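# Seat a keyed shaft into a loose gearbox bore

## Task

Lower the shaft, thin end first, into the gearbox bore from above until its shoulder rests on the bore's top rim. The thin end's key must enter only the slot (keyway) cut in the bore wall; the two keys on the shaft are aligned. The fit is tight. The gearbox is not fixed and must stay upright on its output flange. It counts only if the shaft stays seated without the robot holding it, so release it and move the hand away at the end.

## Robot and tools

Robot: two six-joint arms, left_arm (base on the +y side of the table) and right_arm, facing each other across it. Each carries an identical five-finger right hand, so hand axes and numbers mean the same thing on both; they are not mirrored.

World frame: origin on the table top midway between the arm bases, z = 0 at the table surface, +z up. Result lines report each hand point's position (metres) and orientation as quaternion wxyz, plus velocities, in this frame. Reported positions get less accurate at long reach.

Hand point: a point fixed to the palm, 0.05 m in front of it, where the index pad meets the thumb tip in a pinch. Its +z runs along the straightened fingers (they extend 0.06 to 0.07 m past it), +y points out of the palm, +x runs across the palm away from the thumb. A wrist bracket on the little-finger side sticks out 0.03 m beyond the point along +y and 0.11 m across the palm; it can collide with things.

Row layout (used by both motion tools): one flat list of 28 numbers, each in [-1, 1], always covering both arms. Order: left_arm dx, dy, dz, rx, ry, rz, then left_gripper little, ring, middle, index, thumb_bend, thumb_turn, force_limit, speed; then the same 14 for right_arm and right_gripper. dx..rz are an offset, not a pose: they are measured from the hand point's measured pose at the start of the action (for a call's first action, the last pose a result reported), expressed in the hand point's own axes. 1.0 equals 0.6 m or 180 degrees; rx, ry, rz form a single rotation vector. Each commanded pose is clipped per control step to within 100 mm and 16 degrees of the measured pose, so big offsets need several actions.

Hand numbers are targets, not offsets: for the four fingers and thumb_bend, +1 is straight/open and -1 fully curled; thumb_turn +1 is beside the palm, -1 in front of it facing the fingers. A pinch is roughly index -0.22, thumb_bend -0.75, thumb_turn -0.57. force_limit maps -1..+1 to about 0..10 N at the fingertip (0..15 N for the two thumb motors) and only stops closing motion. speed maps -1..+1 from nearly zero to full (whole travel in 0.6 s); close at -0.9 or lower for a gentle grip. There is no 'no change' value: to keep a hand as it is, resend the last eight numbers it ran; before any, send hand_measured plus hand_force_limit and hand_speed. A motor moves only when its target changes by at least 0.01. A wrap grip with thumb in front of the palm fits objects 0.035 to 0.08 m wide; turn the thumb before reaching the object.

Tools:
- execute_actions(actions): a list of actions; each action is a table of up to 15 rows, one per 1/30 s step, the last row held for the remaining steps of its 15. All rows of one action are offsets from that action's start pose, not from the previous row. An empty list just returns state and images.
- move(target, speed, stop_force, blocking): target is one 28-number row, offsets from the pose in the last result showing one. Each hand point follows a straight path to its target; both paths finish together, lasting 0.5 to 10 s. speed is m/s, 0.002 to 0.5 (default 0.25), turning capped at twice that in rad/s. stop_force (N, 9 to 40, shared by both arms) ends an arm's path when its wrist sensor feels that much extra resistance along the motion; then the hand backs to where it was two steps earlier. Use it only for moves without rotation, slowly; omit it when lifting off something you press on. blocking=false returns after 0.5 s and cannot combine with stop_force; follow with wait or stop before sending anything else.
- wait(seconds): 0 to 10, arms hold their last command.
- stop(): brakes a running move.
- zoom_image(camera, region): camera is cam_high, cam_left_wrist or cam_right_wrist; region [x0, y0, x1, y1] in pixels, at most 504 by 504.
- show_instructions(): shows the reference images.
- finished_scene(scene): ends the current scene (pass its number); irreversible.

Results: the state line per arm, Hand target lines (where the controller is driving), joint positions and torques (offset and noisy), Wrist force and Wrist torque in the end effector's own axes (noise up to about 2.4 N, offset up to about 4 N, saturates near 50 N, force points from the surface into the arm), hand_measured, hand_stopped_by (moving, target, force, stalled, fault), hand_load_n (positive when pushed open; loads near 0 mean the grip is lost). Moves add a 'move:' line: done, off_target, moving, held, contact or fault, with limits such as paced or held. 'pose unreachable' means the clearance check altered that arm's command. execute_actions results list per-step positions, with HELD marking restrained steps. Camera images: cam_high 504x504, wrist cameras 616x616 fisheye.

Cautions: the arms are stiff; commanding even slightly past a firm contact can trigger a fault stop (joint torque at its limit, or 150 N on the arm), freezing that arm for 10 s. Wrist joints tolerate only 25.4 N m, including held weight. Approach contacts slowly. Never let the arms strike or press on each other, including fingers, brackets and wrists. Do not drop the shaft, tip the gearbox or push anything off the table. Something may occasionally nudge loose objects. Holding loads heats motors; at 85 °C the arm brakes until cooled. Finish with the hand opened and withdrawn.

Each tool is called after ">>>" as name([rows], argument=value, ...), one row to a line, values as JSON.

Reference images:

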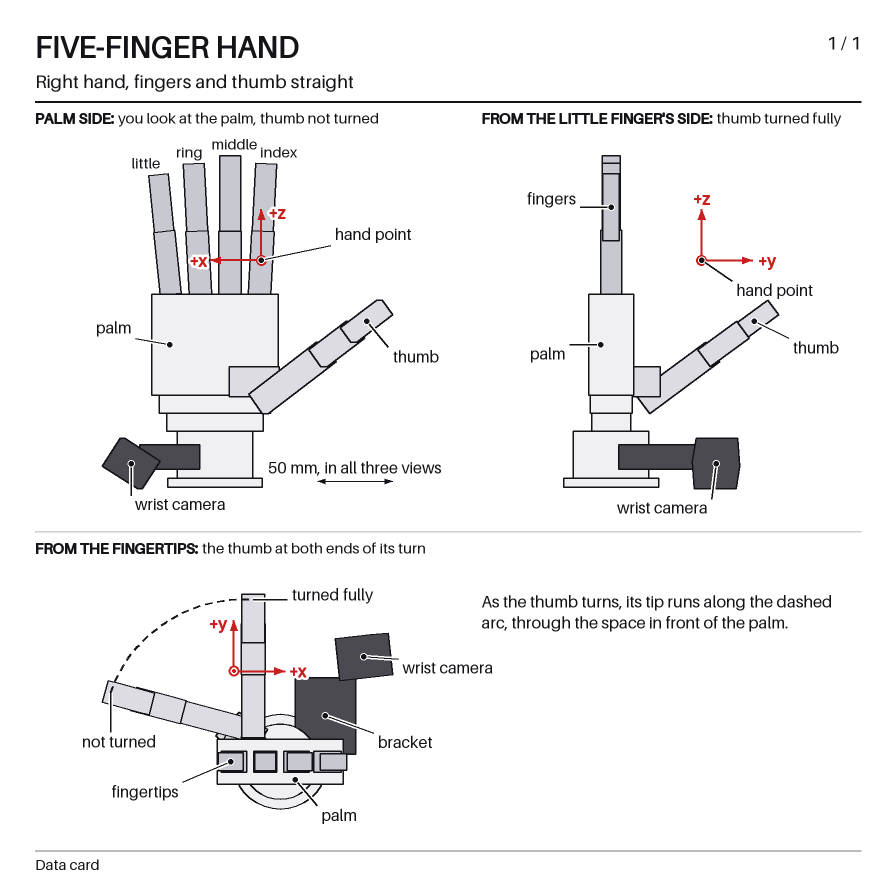

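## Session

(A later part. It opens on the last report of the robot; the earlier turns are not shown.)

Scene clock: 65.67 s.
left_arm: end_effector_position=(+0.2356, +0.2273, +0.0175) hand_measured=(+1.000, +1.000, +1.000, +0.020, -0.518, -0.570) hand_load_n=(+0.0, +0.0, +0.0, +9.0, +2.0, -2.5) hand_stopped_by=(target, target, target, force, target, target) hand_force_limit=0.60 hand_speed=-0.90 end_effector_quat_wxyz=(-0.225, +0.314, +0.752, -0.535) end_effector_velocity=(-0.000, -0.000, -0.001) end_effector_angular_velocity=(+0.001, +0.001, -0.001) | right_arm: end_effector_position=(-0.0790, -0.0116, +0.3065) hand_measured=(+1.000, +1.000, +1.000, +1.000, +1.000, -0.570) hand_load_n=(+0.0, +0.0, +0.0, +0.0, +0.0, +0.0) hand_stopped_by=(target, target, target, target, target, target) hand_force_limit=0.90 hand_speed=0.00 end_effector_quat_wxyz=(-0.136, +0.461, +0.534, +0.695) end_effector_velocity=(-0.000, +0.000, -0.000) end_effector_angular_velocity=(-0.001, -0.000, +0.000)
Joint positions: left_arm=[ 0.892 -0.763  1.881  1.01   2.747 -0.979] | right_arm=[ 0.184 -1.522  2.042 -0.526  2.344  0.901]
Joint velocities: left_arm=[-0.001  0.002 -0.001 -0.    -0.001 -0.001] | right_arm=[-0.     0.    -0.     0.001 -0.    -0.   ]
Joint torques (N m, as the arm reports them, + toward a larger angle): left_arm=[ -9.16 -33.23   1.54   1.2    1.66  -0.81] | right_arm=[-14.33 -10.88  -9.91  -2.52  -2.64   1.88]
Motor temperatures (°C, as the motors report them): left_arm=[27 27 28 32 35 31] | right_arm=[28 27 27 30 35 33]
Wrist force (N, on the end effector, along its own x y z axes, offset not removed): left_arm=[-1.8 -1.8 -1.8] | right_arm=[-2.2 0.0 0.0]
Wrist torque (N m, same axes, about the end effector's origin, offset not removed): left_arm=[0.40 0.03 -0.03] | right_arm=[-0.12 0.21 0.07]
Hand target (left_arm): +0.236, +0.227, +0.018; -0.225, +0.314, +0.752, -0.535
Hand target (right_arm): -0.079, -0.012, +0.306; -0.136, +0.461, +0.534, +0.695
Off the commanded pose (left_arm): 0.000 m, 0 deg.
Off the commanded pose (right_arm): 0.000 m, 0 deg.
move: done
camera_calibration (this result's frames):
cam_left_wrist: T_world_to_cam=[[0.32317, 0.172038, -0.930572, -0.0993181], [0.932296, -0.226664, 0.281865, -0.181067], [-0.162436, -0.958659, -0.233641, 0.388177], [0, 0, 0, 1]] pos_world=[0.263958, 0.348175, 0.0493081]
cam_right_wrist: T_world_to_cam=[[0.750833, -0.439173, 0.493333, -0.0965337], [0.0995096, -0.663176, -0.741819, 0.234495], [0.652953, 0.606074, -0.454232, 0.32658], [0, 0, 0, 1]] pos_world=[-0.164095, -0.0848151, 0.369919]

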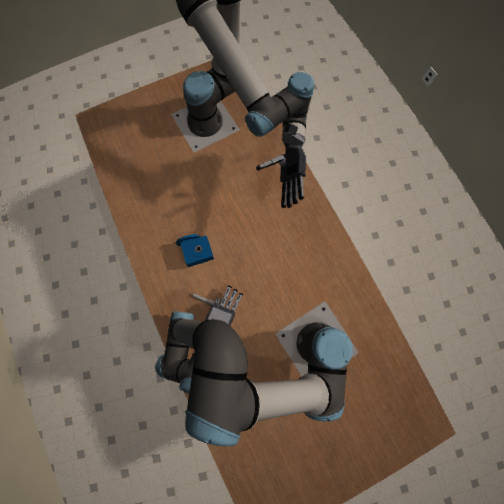

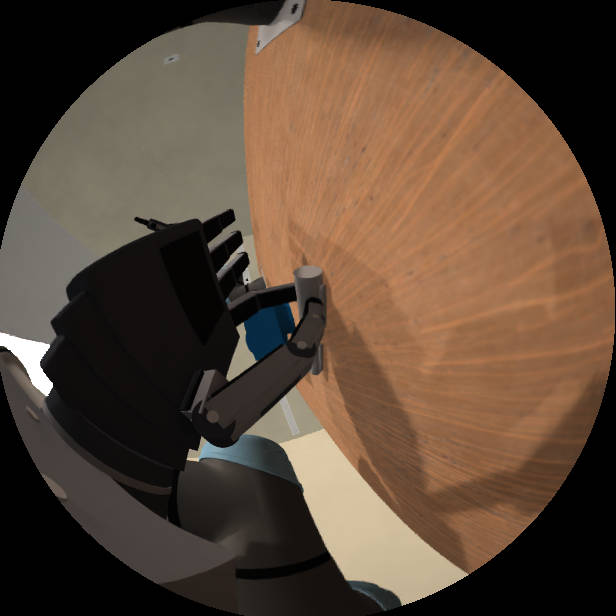

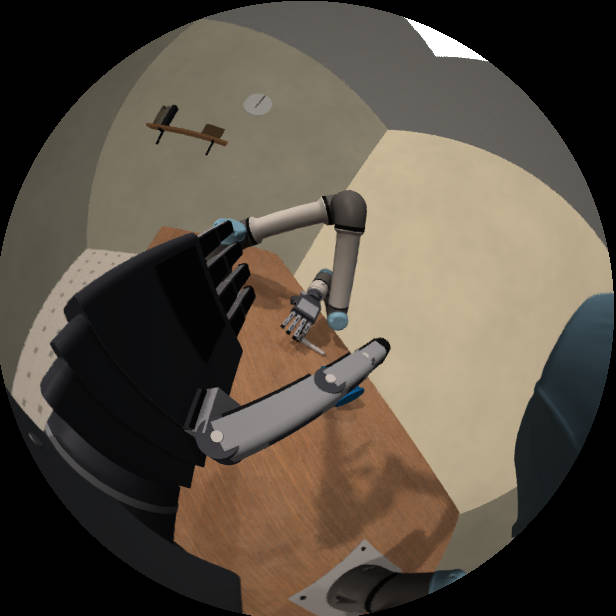

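>>> move(target=[-0.02,0.002,-0.006,0,0,0,1,1,0.35,0.3,-0.52,-0.8,0.6,-0.6,0,0,0,0,0,0,1,1,1,1,1,-0.57,0.9,0], speed=0.008)

>>> move(target=[0,0,0,0,0,0,1,1,-0.1,-0.11,-0.52,-0.8,0.8,-0.9,0,0,0,0,0,0,1,1,1,1,1,-0.57,0.9,0])

>>> zoom_image(camera="cam_left_wrist", region=[230, 200, 430, 400])

Scene clock: 67.70 s.
left_arm: end_effector_position=(+0.2467, +0.2214, +0.0175) hand_measured=(+1.000, +1.000, +0.350, +0.300, -0.520, -0.800) hand_load_n=(+0.0, +0.0, +0.0, +0.0, +0.0, +0.0) hand_stopped_by=(target, target, target, target, target, target) hand_force_limit=0.60 hand_speed=-0.60 end_effector_quat_wxyz=(-0.225, +0.314, +0.752, -0.535) end_effector_velocity=(+0.000, -0.000, -0.000) end_effector_angular_velocity=(+0.002, +0.004, +0.000) | right_arm: end_effector_position=(-0.0790, -0.0116, +0.3065) hand_measured=(+1.000, +1.000, +1.000, +1.000, +1.000, -0.570) hand_load_n=(+0.0, +0.0, +0.0, +0.0, +0.0, +0.0) hand_stopped_by=(target, target, target, target, target, target) hand_force_limit=0.90 hand_speed=0.00 end_effector_quat_wxyz=(-0.136, +0.461, +0.534, +0.695) end_effector_velocity=(+0.000, +0.000, +0.000) end_effector_angular_velocity=(+0.001, +0.001, +0.001)
Joint positions: left_arm=[ 0.895 -0.748  1.843  1.039  2.745 -0.973] | right_arm=[ 0.184 -1.522  2.042 -0.526  2.344  0.901]
Joint velocities: left_arm=[ 0.     0.003 -0.002  0.005  0.     0.001] | right_arm=[-0.001  0.    -0.    -0.001 -0.001  0.   ]
Joint torques (N m, as the arm reports them, + toward a larger angle): left_arm=[ 11.48 -32.97 -16.64   4.17  -0.7    2.02] | right_arm=[-14.34 -10.28 -10.07  -2.54  -2.52   1.77]
Motor temperatures (°C, as the motors report them): left_arm=[27 27 28 32 35 31] | right_arm=[28 27 27 30 35 33]
Wrist force (N, on the end effector, along its own x y z axes, offset not removed): left_arm=[-2.2 1.3 -0.7] | right_arm=[0.7 -3.1 0.9]
Wrist torque (N m, same axes, about the end effector's origin, offset not removed): left_arm=[0.44 0.39 0.02] | right_arm=[-0.52 -0.08 0.31]
Hand target (left_arm): +0.247, +0.221, +0.018; -0.225, +0.314, +0.752, -0.535
Hand target (right_arm): -0.079, -0.012, +0.306; -0.136, +0.461, +0.534, +0.695
Off the commanded pose (left_arm): 0.000 m, 0 deg.
Off the commanded pose (right_arm): 0.000 m, 0 deg.
move: done
camera_calibration (this result's frames):
cam_left_wrist: T_world_to_cam=[[0.323181, 0.172052, -0.930566, -0.101891], [0.932295, -0.226654, 0.281876, -0.192701], [-0.162419, -0.958659, -0.233653, 0.384358], [0, 0, 0, 1]] pos_world=[0.27501, 0.342322, 0.0493077]
cam_right_wrist: T_world_to_cam=[[0.750833, -0.439173, 0.493333, -0.0965337], [0.0995095, -0.663176, -0.741819, 0.234495], [0.652953, 0.606074, -0.454232, 0.32658], [0, 0, 0, 1]] pos_world=[-0.164095, -0.084815, 0.369919]

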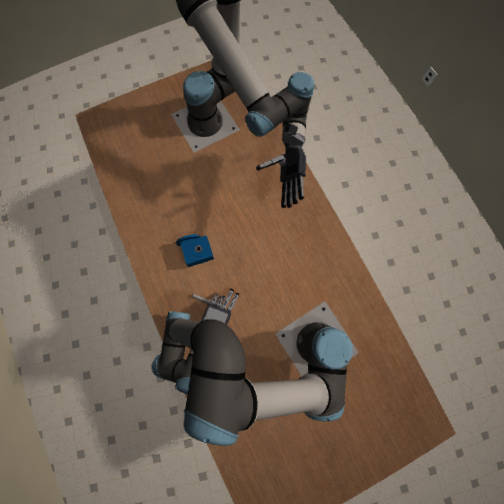

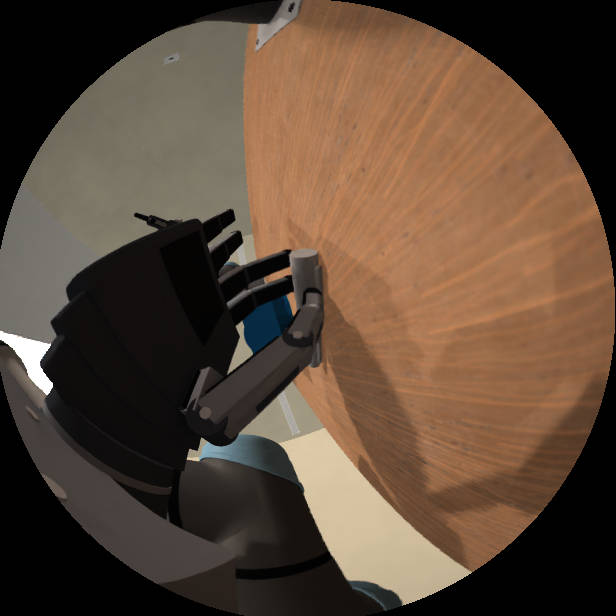

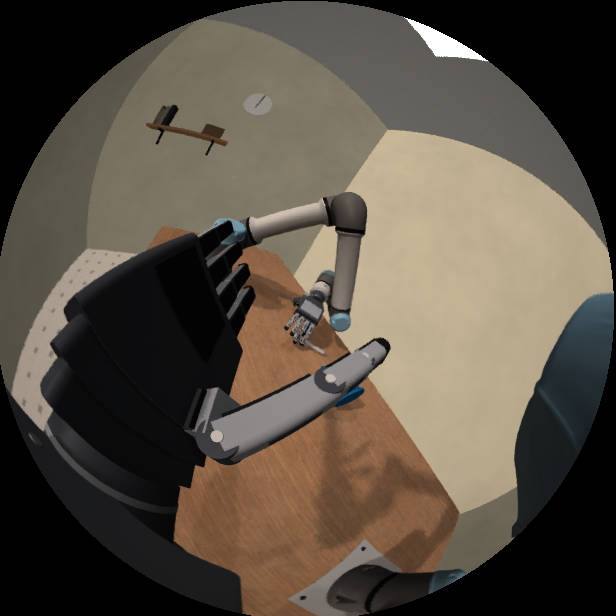

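Scene clock: 70.00 s.
left_arm: end_effector_position=(+0.2467, +0.2214, +0.0175) hand_measured=(+1.000, +1.000, +0.010, +0.014, -0.518, -0.800) hand_load_n=(+0.0, +0.0, +9.0, +8.0, +3.5, -0.5) hand_stopped_by=(target, target, force, force, target, target) hand_force_limit=0.80 hand_speed=-0.90 end_effector_quat_wxyz=(-0.225, +0.314, +0.752, -0.535) end_effector_velocity=(+0.000, -0.000, +0.000) end_effector_angular_velocity=(+0.000, -0.001, -0.000) | right_arm: end_effector_position=(-0.0790, -0.0116, +0.3065) hand_measured=(+1.000, +1.000, +1.000, +1.000, +1.000, -0.570) hand_load_n=(+0.0, +0.0, +0.0, +0.0, +0.0, +0.0) hand_stopped_by=(target, target, target, target, target, target) hand_force_limit=0.90 hand_speed=0.00 end_effector_quat_wxyz=(-0.136, +0.461, +0.534, +0.695) end_effector_velocity=(+0.000, -0.000, -0.000) end_effector_angular_velocity=(-0.001, -0.000, -0.001)
Joint positions: left_arm=[ 0.895 -0.748  1.843  1.039  2.745 -0.973] | right_arm=[ 0.184 -1.522  2.042 -0.526  2.344  0.901]
Joint velocities: left_arm=[-0.     0.    -0.002  0.001 -0.001 -0.001] | right_arm=[0.    0.    0.    0.    0.001 0.   ]
Joint torques (N m, as the arm reports them, + toward a larger angle): left_arm=[  6.81 -41.73   0.57   0.22   0.43  -1.58] | right_arm=[-14.83 -10.85 -10.3   -2.57  -2.58   1.73]
Motor temperatures (°C, as the motors report them): left_arm=[27 27 28 32 35 31] | right_arm=[28 27 27 30 35 33]
Wrist force (N, on the end effector, along its own x y z axes, offset not removed): left_arm=[-2.1 -4.8 -0.9] | right_arm=[-1.7 -3.3 1.5]
Wrist torque (N m, same axes, about the end effector's origin, offset not removed): left_arm=[0.37 0.27 -0.08] | right_arm=[-0.64 0.44 0.02]
Hand target (left_arm): +0.247, +0.221, +0.018; -0.225, +0.314, +0.752, -0.535
Hand target (right_arm): -0.079, -0.012, +0.306; -0.136, +0.461, +0.534, +0.695
Off the commanded pose (left_arm): 0.000 m, 0 deg.
Off the commanded pose (right_arm): 0.000 m, 0 deg.
move: done
camera_calibration (this result's frames):
cam_left_wrist: T_world_to_cam=[[0.323189, 0.172053, -0.930563, -0.101891], [0.932294, -0.226646, 0.281885, -0.192706], [-0.162409, -0.95866, -0.233654, 0.38436], [0, 0, 0, 1]] pos_world=[0.275013, 0.342325, 0.0493119]
cam_right_wrist: T_world_to_cam=[[0.750833, -0.439173, 0.493333, -0.0965337], [0.0995096, -0.663176, -0.741819, 0.234495], [0.652953, 0.606074, -0.454232, 0.32658], [0, 0, 0, 1]] pos_world=[-0.164095, -0.0848151, 0.369919]

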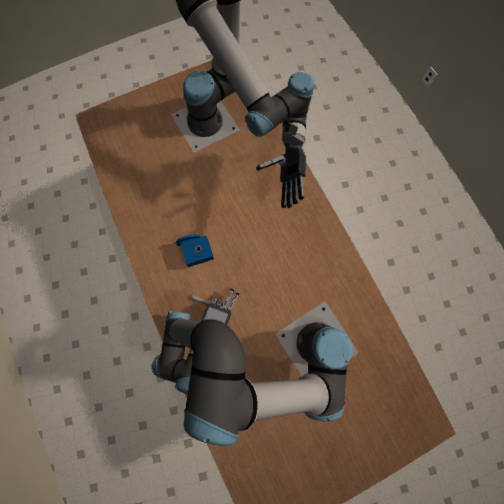

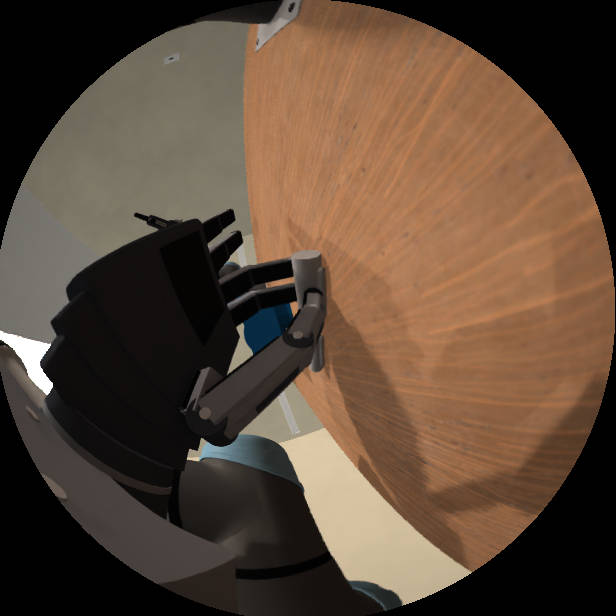

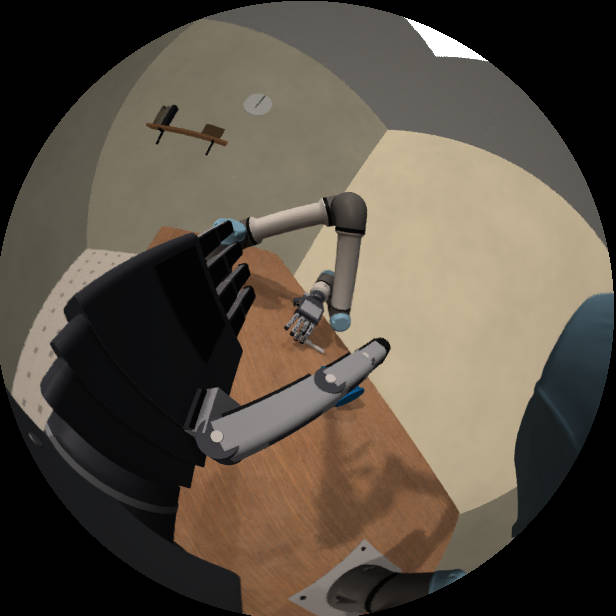

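Region (230, 200, 430, 400) of cam_left_wrist's 616x616 image, scaled by 2.520, with more detail than that image has.

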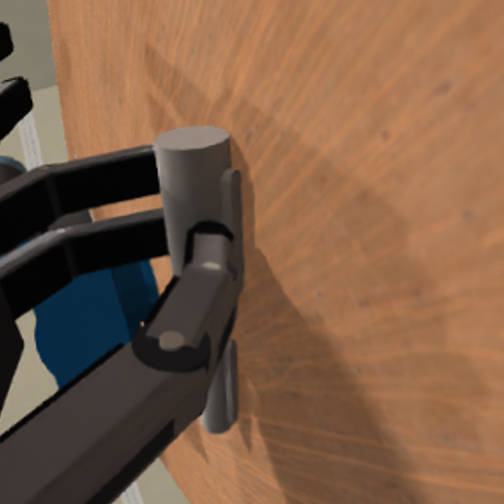

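>>> move(target=[0,-0.008,-0.003,0,0,0,1,1,-0.1,-0.11,-0.52,-0.8,0.8,-0.9,0,0,0,0,0,0,1,1,1,1,1,-0.57,0.9,0], speed=0.005)

>>> zoom_image(camera="cam_left_wrist", region=[230, 200, 430, 400])

Scene clock: 71.33 s.
left_arm: end_effector_position=(+0.2468, +0.2215, +0.0226) hand_measured=(+1.000, +1.000, +0.010, +0.014, -0.516, -0.800) hand_load_n=(+0.0, +0.0, +7.0, +4.0, +7.0, +0.5) hand_stopped_by=(target, target, force, force, target, target) hand_force_limit=0.80 hand_speed=-0.90 end_effector_quat_wxyz=(-0.225, +0.314, +0.752, -0.535) end_effector_velocity=(-0.000, -0.000, +0.001) end_effector_angular_velocity=(+0.000, -0.001, -0.001) | right_arm: end_effector_position=(-0.0790, -0.0116, +0.3065) hand_measured=(+1.000, +1.000, +1.000, +1.000, +1.000, -0.570) hand_load_n=(+0.0, +0.0, +0.0, +0.0, +0.0, +0.0) hand_stopped_by=(target, target, target, target, target, target) hand_force_limit=0.90 hand_speed=0.00 end_effector_quat_wxyz=(-0.136, +0.461, +0.534, +0.695) end_effector_velocity=(+0.000, -0.000, -0.000) end_effector_angular_velocity=(-0.001, -0.000, -0.001)
Joint positions: left_arm=[ 0.895 -0.759  1.844  1.049  2.745 -0.973] | right_arm=[ 0.184 -1.522  2.042 -0.526  2.344  0.901]
Joint velocities: left_arm=[-0.    -0.003  0.001  0.001 -0.001 -0.   ] | right_arm=[-0.     0.    -0.     0.001  0.001  0.   ]
Joint torques (N m, as the arm reports them, + toward a larger angle): left_arm=[ 12.1  -47.36   1.29   4.33  -0.29   2.11] | right_arm=[-14.13 -10.95 -10.43  -2.52  -2.48   1.8 ]
Motor temperatures (°C, as the motors report them): left_arm=[27 27 28 32 35 31] | right_arm=[28 27 27 30 35 33]
Wrist force (N, on the end effector, along its own x y z axes, offset not removed): left_arm=[-1.4 1.5 3.6] | right_arm=[-0.5 2.1 0.2]
Wrist torque (N m, same axes, about the end effector's origin, offset not removed): left_arm=[-0.14 0.04 -0.23] | right_arm=[0.17 0.27 0.06]
Hand target (left_arm): +0.247, +0.221, +0.023; -0.225, +0.314, +0.752, -0.535
Hand target (right_arm): -0.079, -0.012, +0.306; -0.136, +0.461, +0.534, +0.695
Off the commanded pose (left_arm): 0.000 m, 0 deg.
Off the commanded pose (right_arm): 0.000 m, 0 deg.
move: done
camera_calibration (this result's frames):
cam_left_wrist: T_world_to_cam=[[0.323191, 0.172054, -0.930562, -0.0972208], [0.932294, -0.226643, 0.281888, -0.194217], [-0.162406, -0.958661, -0.233654, 0.38564], [0, 0, 0, 1]] pos_world=[0.275119, 0.342407, 0.0543838]
cam_right_wrist: T_world_to_cam=[[0.750833, -0.439173, 0.493333, -0.0965336], [0.0995095, -0.663176, -0.741819, 0.234495], [0.652953, 0.606074, -0.454232, 0.32658], [0, 0, 0, 1]] pos_world=[-0.164095, -0.0848151, 0.369919]

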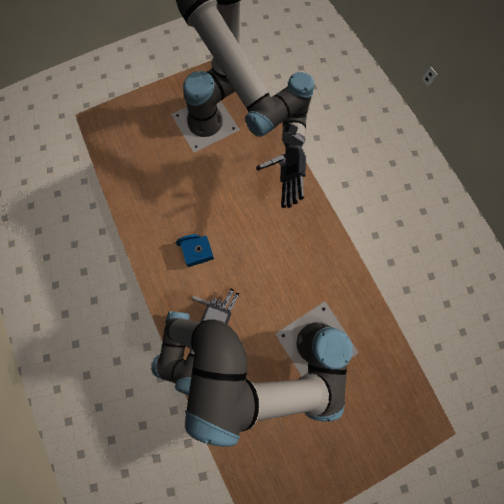

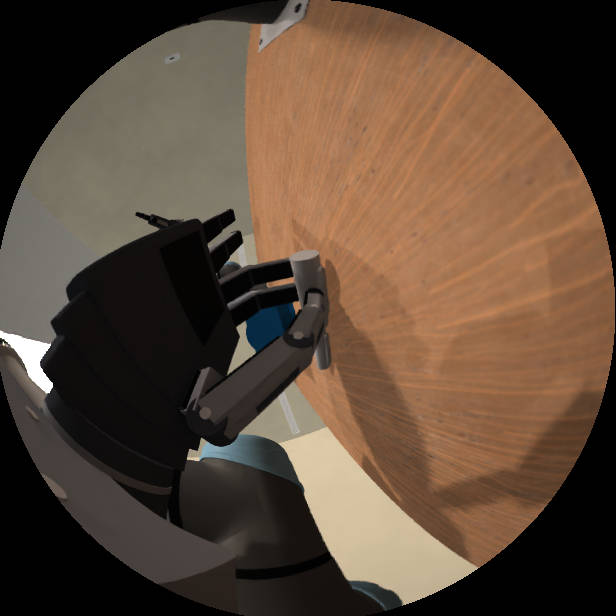

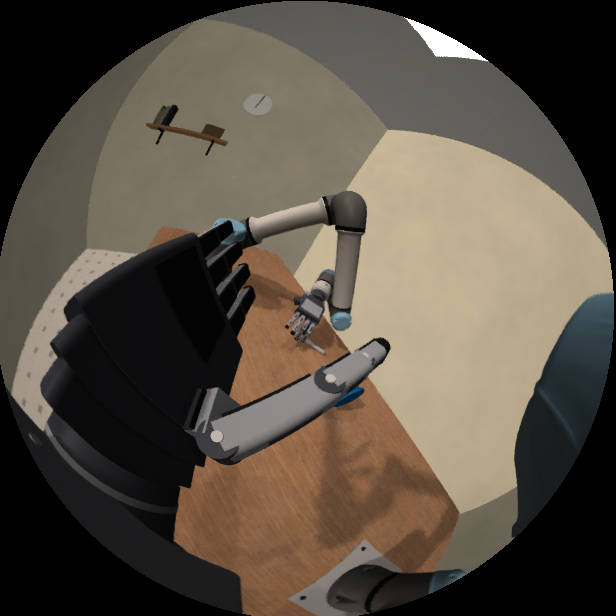

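Region (230, 200, 430, 400) of cam_left_wrist's 616x616 image, scaled by 2.520, with more detail than that image has.

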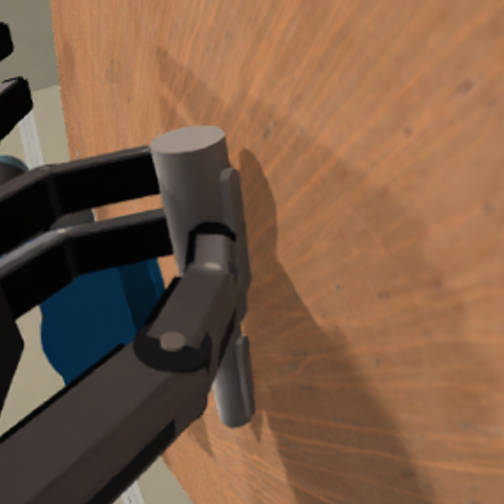

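>>> move(target=[0,0,0,0,0,0,1,1,-0.12,-0.13,-0.52,-0.8,1,-0.93,0,0,0,0,0,0,1,1,1,1,1,-0.57,0.9,0])

>>> move(target=[0,-0.075,-0.026,0,0,-0.18,1,1,-0.12,-0.13,-0.52,-0.8,1,-0.93,0,0,0,0,0,0,1,1,1,1,1,-0.57,0.9,0], speed=0.08)

>>> zoom_image(camera="cam_left_wrist", region=[230, 200, 430, 400])

Scene clock: 72.23 s.
left_arm: end_effector_position=(+0.2468, +0.2215, +0.0226) hand_measured=(+1.000, +1.000, -0.002, -0.006, -0.514, -0.800) hand_load_n=(+0.0, +0.0, +10.0, +10.0, +12.0, -0.5) hand_stopped_by=(target, target, force, force, target, target) hand_force_limit=1.00 hand_speed=-0.93 end_effector_quat_wxyz=(-0.225, +0.314, +0.752, -0.535) end_effector_velocity=(-0.001, +0.000, -0.001) end_effector_angular_velocity=(+0.002, +0.003, -0.000) | right_arm: end_effector_position=(-0.0790, -0.0116, +0.3065) hand_measured=(+1.000, +1.000, +1.000, +1.000, +1.000, -0.570) hand_load_n=(+0.0, +0.0, +0.0, +0.0, +0.0, +0.0) hand_stopped_by=(target, target, target, target, target, target) hand_force_limit=0.90 hand_speed=0.00 end_effector_quat_wxyz=(-0.136, +0.461, +0.534, +0.695) end_effector_velocity=(-0.000, +0.000, +0.000) end_effector_angular_velocity=(+0.001, -0.000, +0.000)
Joint positions: left_arm=[ 0.895 -0.759  1.844  1.049  2.745 -0.973] | right_arm=[ 0.184 -1.522  2.042 -0.526  2.344  0.901]
Joint velocities: left_arm=[ 0.     0.002  0.001  0.001 -0.001 -0.   ] | right_arm=[ 0.    -0.    -0.    -0.001 -0.    -0.   ]
Joint torques (N m, as the arm reports them, + toward a larger angle): left_arm=[ 11.32 -34.73  -1.55   1.09  -0.1    1.7 ] | right_arm=[-14.37 -10.45 -10.38  -2.48  -2.6    1.71]
Motor temperatures (°C, as the motors report them): left_arm=[27 27 28 32 35 31] | right_arm=[28 27 27 30 35 33]
Wrist force (N, on the end effector, along its own x y z axes, offset not removed): left_arm=[-3.1 1.6 0.9] | right_arm=[-3.2 -1.4 2.0]
Wrist torque (N m, same axes, about the end effector's origin, offset not removed): left_arm=[0.07 0.39 -0.05] | right_arm=[-0.36 0.58 -0.03]
Hand target (left_arm): +0.247, +0.221, +0.023; -0.225, +0.314, +0.752, -0.535
Hand target (right_arm): -0.079, -0.012, +0.306; -0.136, +0.461, +0.534, +0.695
Off the commanded pose (left_arm): 0.000 m, 0 deg.
Off the commanded pose (right_arm): 0.000 m, 0 deg.
move: done
camera_calibration (this result's frames):
cam_left_wrist: T_world_to_cam=[[0.323129, 0.172095, -0.930576, -0.0971966], [0.932312, -0.226659, 0.281815, -0.194212], [-0.162424, -0.95865, -0.233686, 0.385652], [0, 0, 0, 1]] pos_world=[0.275113, 0.342413, 0.0544047]
cam_right_wrist: T_world_to_cam=[[0.750833, -0.439173, 0.493333, -0.0965337], [0.0995095, -0.663176, -0.741819, 0.234495], [0.652953, 0.606074, -0.454232, 0.32658], [0, 0, 0, 1]] pos_world=[-0.164095, -0.0848151, 0.369919]

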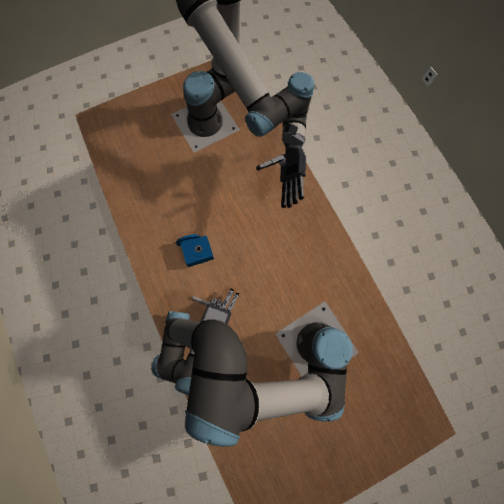

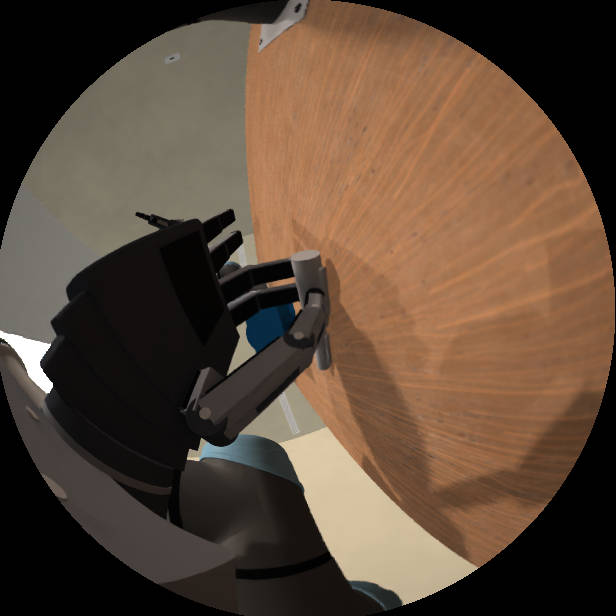

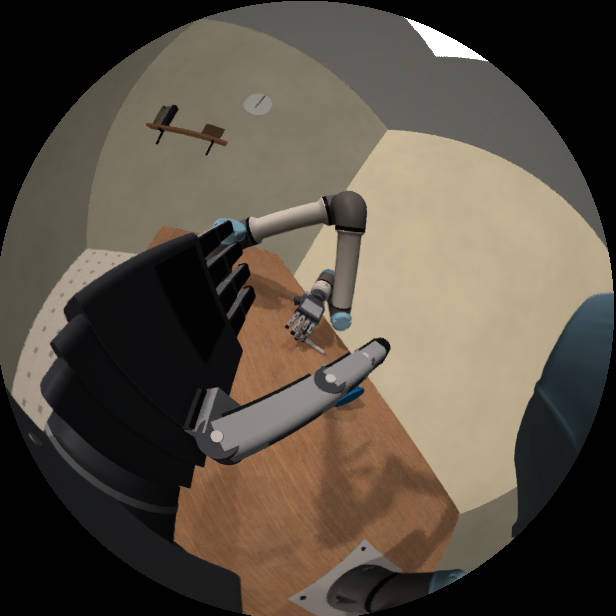

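Scene clock: 76.07 s.
left_arm: end_effector_position=(+0.2469, +0.2214, +0.0702) hand_measured=(+1.000, +1.000, -0.002, -0.006, -0.514, -0.800) hand_load_n=(+0.0, +0.0, +10.0, +10.0, +12.0, +0.0) hand_stopped_by=(target, target, force, force, target, target) hand_force_limit=1.00 hand_speed=-0.93 end_effector_quat_wxyz=(-0.365, +0.092, +0.809, -0.451) end_effector_velocity=(+0.000, -0.000, +0.000) end_effector_angular_velocity=(+0.006, +0.006, +0.003) | right_arm: end_effector_position=(-0.0790, -0.0116, +0.3065) hand_measured=(+1.000, +1.000, +1.000, +1.000, +1.000, -0.570) hand_load_n=(+0.0, +0.0, +0.0, +0.0, +0.0, +0.0) hand_stopped_by=(target, target, target, target, target, target) hand_force_limit=0.90 hand_speed=0.00 end_effector_quat_wxyz=(-0.136, +0.461, +0.534, +0.695) end_effector_velocity=(+0.000, +0.000, +0.001) end_effector_angular_velocity=(+0.002, +0.000, -0.001)
Joint positions: left_arm=[ 0.872 -0.831  1.743  1.175  2.757 -1.59 ] | right_arm=[ 0.184 -1.522  2.042 -0.526  2.344  0.901]
Joint velocities: left_arm=[-0.     0.001 -0.002 -0.     0.001 -0.01 ] | right_arm=[-0.    -0.    -0.001 -0.001  0.001 -0.   ]
Joint torques (N m, as the arm reports them, + toward a larger angle): left_arm=[-10.89 -46.39 -19.69   3.23   2.54  -1.68] | right_arm=[-13.99 -11.01  -9.45  -2.55  -2.33   1.74]
Motor temperatures (°C, as the motors report them): left_arm=[27 27 28 32 35 31] | right_arm=[28 27 27 30 35 33]
Wrist force (N, on the end effector, along its own x y z axes, offset not removed): left_arm=[-3.9 0.6 1.4] | right_arm=[-0.5 0.3 1.7]
Wrist torque (N m, same axes, about the end effector's origin, offset not removed): left_arm=[-0.26 0.34 -0.14] | right_arm=[-0.21 0.31 0.20]
Hand target (left_arm): +0.247, +0.221, +0.070; -0.365, +0.091, +0.809, -0.451
Hand target (right_arm): -0.079, -0.012, +0.306; -0.136, +0.461, +0.534, +0.695
Off the commanded pose (left_arm): 0.000 m, 0 deg.
Off the commanded pose (right_arm): 0.000 m, 0 deg.
move: done
camera_calibration (this result's frames):
cam_left_wrist: T_world_to_cam=[[-0.0845492, 0.540362, -0.837174, -0.0403908], [0.986724, -0.0715151, -0.145813, -0.225552], [-0.138662, -0.838388, -0.527142, 0.384808], [0, 0, 0, 1]] pos_world=[0.272501, 0.328314, 0.136146]
cam_right_wrist: T_world_to_cam=[[0.750833, -0.439173, 0.493333, -0.0965336], [0.0995097, -0.663176, -0.741819, 0.234495], [0.652953, 0.606074, -0.454232, 0.32658], [0, 0, 0, 1]] pos_world=[-0.164095, -0.0848151, 0.369919]

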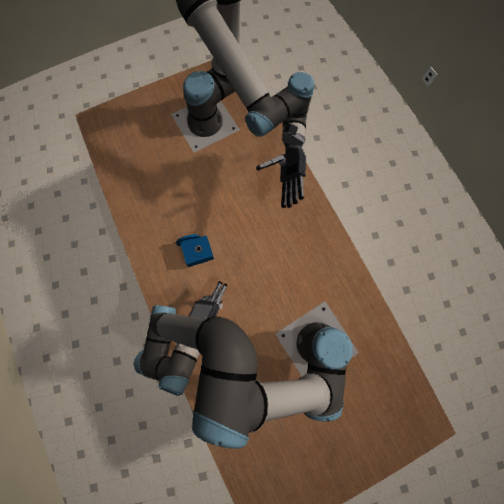

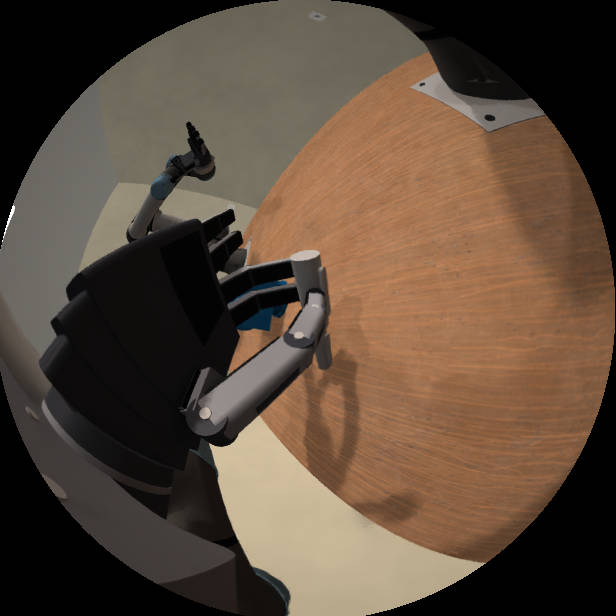

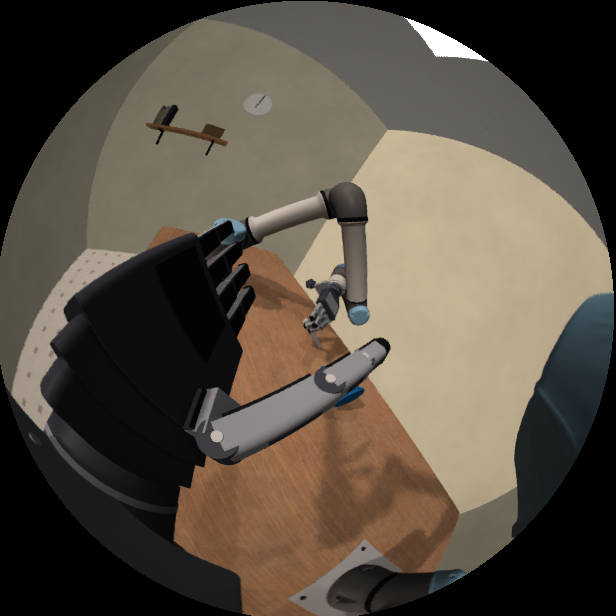

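Region (230, 200, 430, 400) of cam_left_wrist's 616x616 image, scaled by 2.520, with more detail than that image has.

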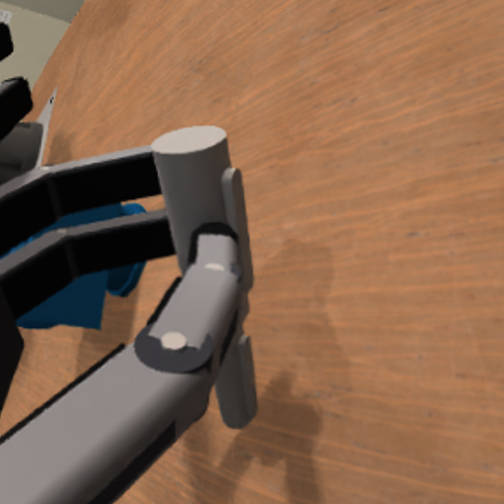

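>>> move(target=[0.17,-0.266,-0.109,0,0,0.18,1,1,-0.12,-0.13,-0.52,-0.8,1,-0.93,0,0,0,0,0,0,1,1,1,1,1,-0.57,0.9,0], speed=0.15)

>>> move(target=[0,0,0,-0.394,0,0,1,1,-0.12,-0.13,-0.52,-0.8,1,-0.93,0,0,0,0,0,0,1,1,1,1,1,-0.57,0.9,0], speed=0.2)

Scene clock: 79.00 s.
left_arm: end_effector_position=(+0.2468, +0.2213, +0.1169) hand_measured=(+1.000, +1.000, -0.004, -0.006, -0.520, -0.800) hand_load_n=(+0.0, +0.0, +0.0, +0.0, +0.0, +0.0) hand_stopped_by=(target, target, force, force, target, target) hand_force_limit=1.00 hand_speed=-0.93 end_effector_quat_wxyz=(-0.334, +0.144, +0.802, -0.474) end_effector_velocity=(+0.001, -0.000, -0.000) end_effector_angular_velocity=(-0.001, -0.002, -0.000) | right_arm: end_effector_position=(-0.0790, -0.0116, +0.3065) hand_measured=(+1.000, +1.000, +1.000, +1.000, +1.000, -0.570) hand_load_n=(+0.0, +0.0, +0.0, +0.0, +0.0, +0.0) hand_stopped_by=(target, target, target, target, target, target) hand_force_limit=0.90 hand_speed=0.00 end_effector_quat_wxyz=(-0.136, +0.461, +0.534, +0.695) end_effector_velocity=(-0.000, -0.000, -0.000) end_effector_angular_velocity=(-0.001, -0.000, -0.000)
Joint positions: left_arm=[ 0.875 -0.932  1.763  1.254  2.755 -1.458] | right_arm=[ 0.184 -1.522  2.042 -0.526  2.344  0.901]
Joint velocities: left_arm=[ 0.     0.    -0.001 -0.001 -0.001  0.001] | right_arm=[ 0.001 -0.     0.     0.     0.001  0.   ]
Joint torques (N m, as the arm reports them, + toward a larger angle): left_arm=[-11.09 -32.08 -20.59   0.6    3.14  -1.55] | right_arm=[-14.44 -10.91  -9.93  -2.55  -2.44   1.73]
Motor temperatures (°C, as the motors report them): left_arm=[27 27 28 32 35 31] | right_arm=[28 27 27 30 35 33]
Wrist force (N, on the end effector, along its own x y z axes, offset not removed): left_arm=[-4.0 -1.6 -0.8] | right_arm=[1.5 -3.2 1.7]
Wrist torque (N m, same axes, about the end effector's origin, offset not removed): left_arm=[-0.08 0.55 -0.18] | right_arm=[-0.79 -0.22 0.04]
Hand target (left_arm): +0.247, +0.221, +0.117; -0.334, +0.144, +0.802, -0.474
Hand target (right_arm): -0.079, -0.012, +0.306; -0.136, +0.461, +0.534, +0.695
Off the commanded pose (left_arm): 0.154 m, 25 deg; position and orientation clipped at the last step of the last action.
Off the commanded pose (right_arm): 0.000 m, 0 deg.
move: held (left_arm); limits=paced,held; held on 47 of 65 steps (left_arm), including the last (left_arm)
pose unreachable (left arm): on one or more control steps of this call, first in action 0 (counted from 0), this arm could not follow its commanded pose, so it was not sent that pose on those steps. On the call's last step it was still not sent that pose. It may still have moved: this result reports where it is.
cause: the commanded pose would bring two parts of the arm too close to each other (joints 4 (wrist 1) to 6 (wrist 3) lie between them).
camera_calibration (this result's frames):
cam_left_wrist: T_world_to_cam=[[0.0129565, 0.466283, -0.884541, -0.00335248], [0.991481, -0.120655, -0.0490798, -0.220258], [-0.129609, -0.876369, -0.463874, 0.408126], [0, 0, 0, 1]] pos_world=[0.271322, 0.332657, 0.175543]
cam_right_wrist: T_world_to_cam=[[0.750833, -0.439173, 0.493333, -0.0965336], [0.0995094, -0.663175, -0.741819, 0.234495], [0.652953, 0.606074, -0.454232, 0.32658], [0, 0, 0, 1]] pos_world=[-0.164095, -0.0848151, 0.369919]

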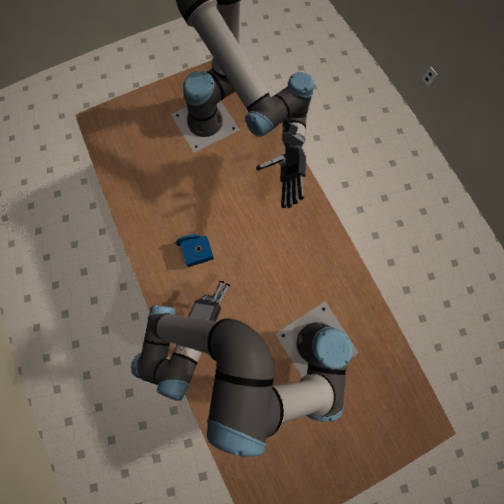

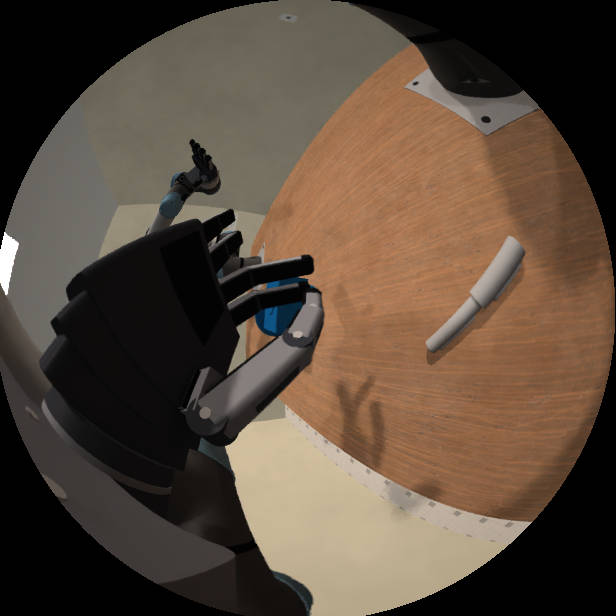

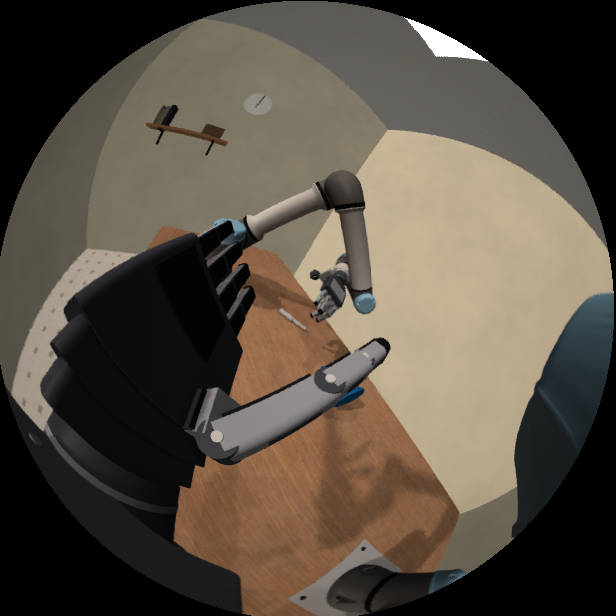

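Scene clock: 84.37 s.
left_arm: end_effector_position=(+0.2469, +0.2212, +0.1168) hand_measured=(+1.000, +1.000, -0.004, -0.006, -0.520, -0.800) hand_load_n=(+0.0, +0.0, +0.0, +0.0, +0.0, +0.0) hand_stopped_by=(target, target, force, force, target, target) hand_force_limit=1.00 hand_speed=-0.93 end_effector_quat_wxyz=(-0.188, +0.311, +0.928, +0.078) end_effector_velocity=(-0.000, -0.000, -0.000) end_effector_angular_velocity=(+0.006, -0.005, -0.003) | right_arm: end_effector_position=(-0.0790, -0.0116, +0.3065) hand_measured=(+1.000, +1.000, +1.000, +1.000, +1.000, -0.570) hand_load_n=(+0.0, +0.0, +0.0, +0.0, +0.0, +0.0) hand_stopped_by=(target, target, target, target, target, target) hand_force_limit=0.90 hand_speed=0.00 end_effector_quat_wxyz=(-0.136, +0.461, +0.534, +0.695) end_effector_velocity=(-0.000, +0.000, -0.000) end_effector_angular_velocity=(+0.000, +0.000, +0.001)
Joint positions: left_arm=[ 0.282 -1.022  1.57   1.393  1.752 -2.077] | right_arm=[ 0.184 -1.522  2.042 -0.526  2.344  0.901]
Joint velocities: left_arm=[-0.005  0.002 -0.     0.001 -0.006 -0.005] | right_arm=[-0.     0.     0.    -0.    -0.001 -0.   ]
Joint torques (N m, as the arm reports them, + toward a larger angle): left_arm=[-10.74 -31.53  -6.31   4.63  -1.58  -1.45] | right_arm=[-13.97 -10.72 -10.48  -2.54  -2.46   1.63]
Motor temperatures (°C, as the motors report them): left_arm=[27 27 28 32 35 31] | right_arm=[28 27 27 30 35 33]
Wrist force (N, on the end effector, along its own x y z axes, offset not removed): left_arm=[-2.8 -2.7 2.1] | right_arm=[1.0 -2.5 3.5]
Wrist torque (N m, same axes, about the end effector's origin, offset not removed): left_arm=[-0.57 0.21 -0.10] | right_arm=[-0.67 -0.01 0.09]
Hand target (left_arm): +0.247, +0.221, +0.117; -0.188, +0.311, +0.928, +0.079
Hand target (right_arm): -0.079, -0.012, +0.306; -0.136, +0.461, +0.534, +0.695
Off the commanded pose (left_arm): 0.000 m, 0 deg.
Off the commanded pose (right_arm): 0.000 m, 0 deg.
move: done; limits=paced
camera_calibration (this result's frames):
cam_left_wrist: T_world_to_cam=[[0.690207, 0.723523, 0.011384, -0.33219], [0.708147, -0.678607, 0.194987, -0.0555061], [0.148803, -0.12652, -0.98074, 0.233737], [0, 0, 0, 1]] pos_world=[0.233806, 0.232253, 0.24384]
cam_right_wrist: T_world_to_cam=[[0.750833, -0.439173, 0.493333, -0.0965336], [0.0995097, -0.663176, -0.741819, 0.234495], [0.652953, 0.606074, -0.454232, 0.32658], [0, 0, 0, 1]] pos_world=[-0.164095, -0.0848151, 0.369919]

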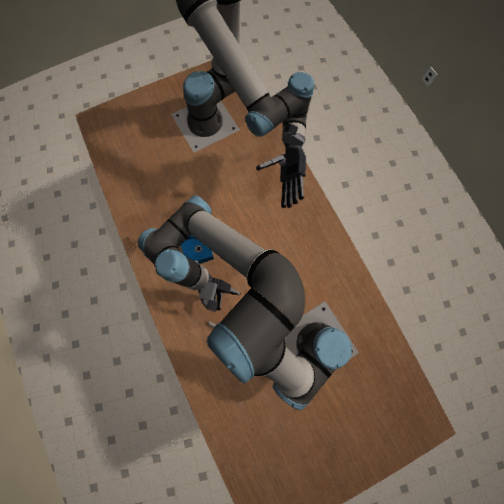

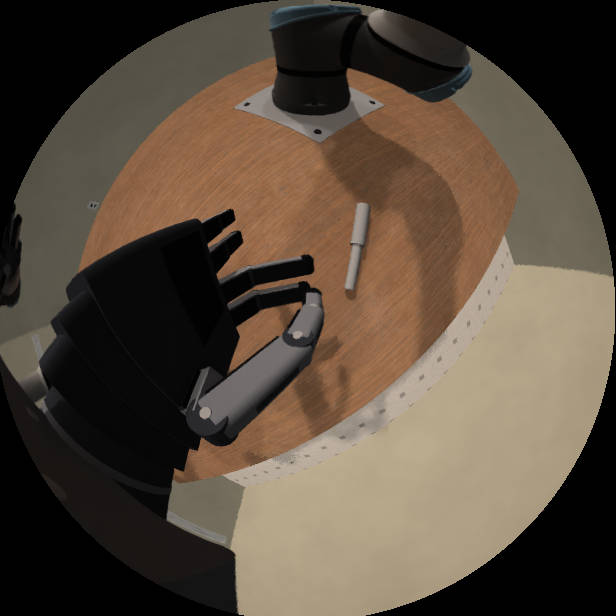

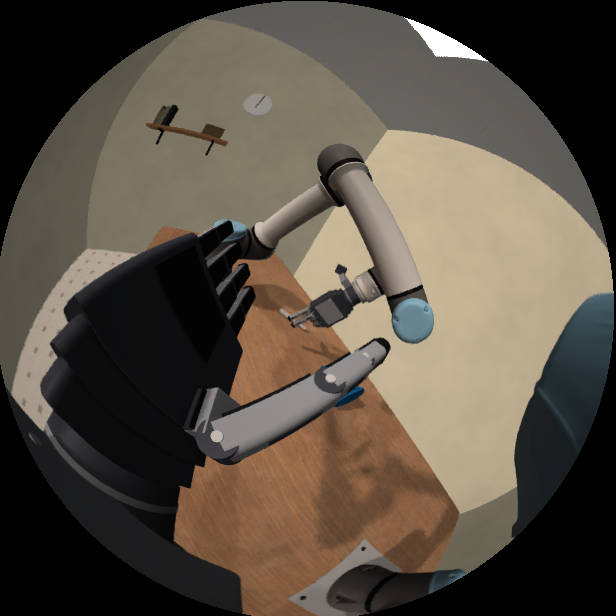

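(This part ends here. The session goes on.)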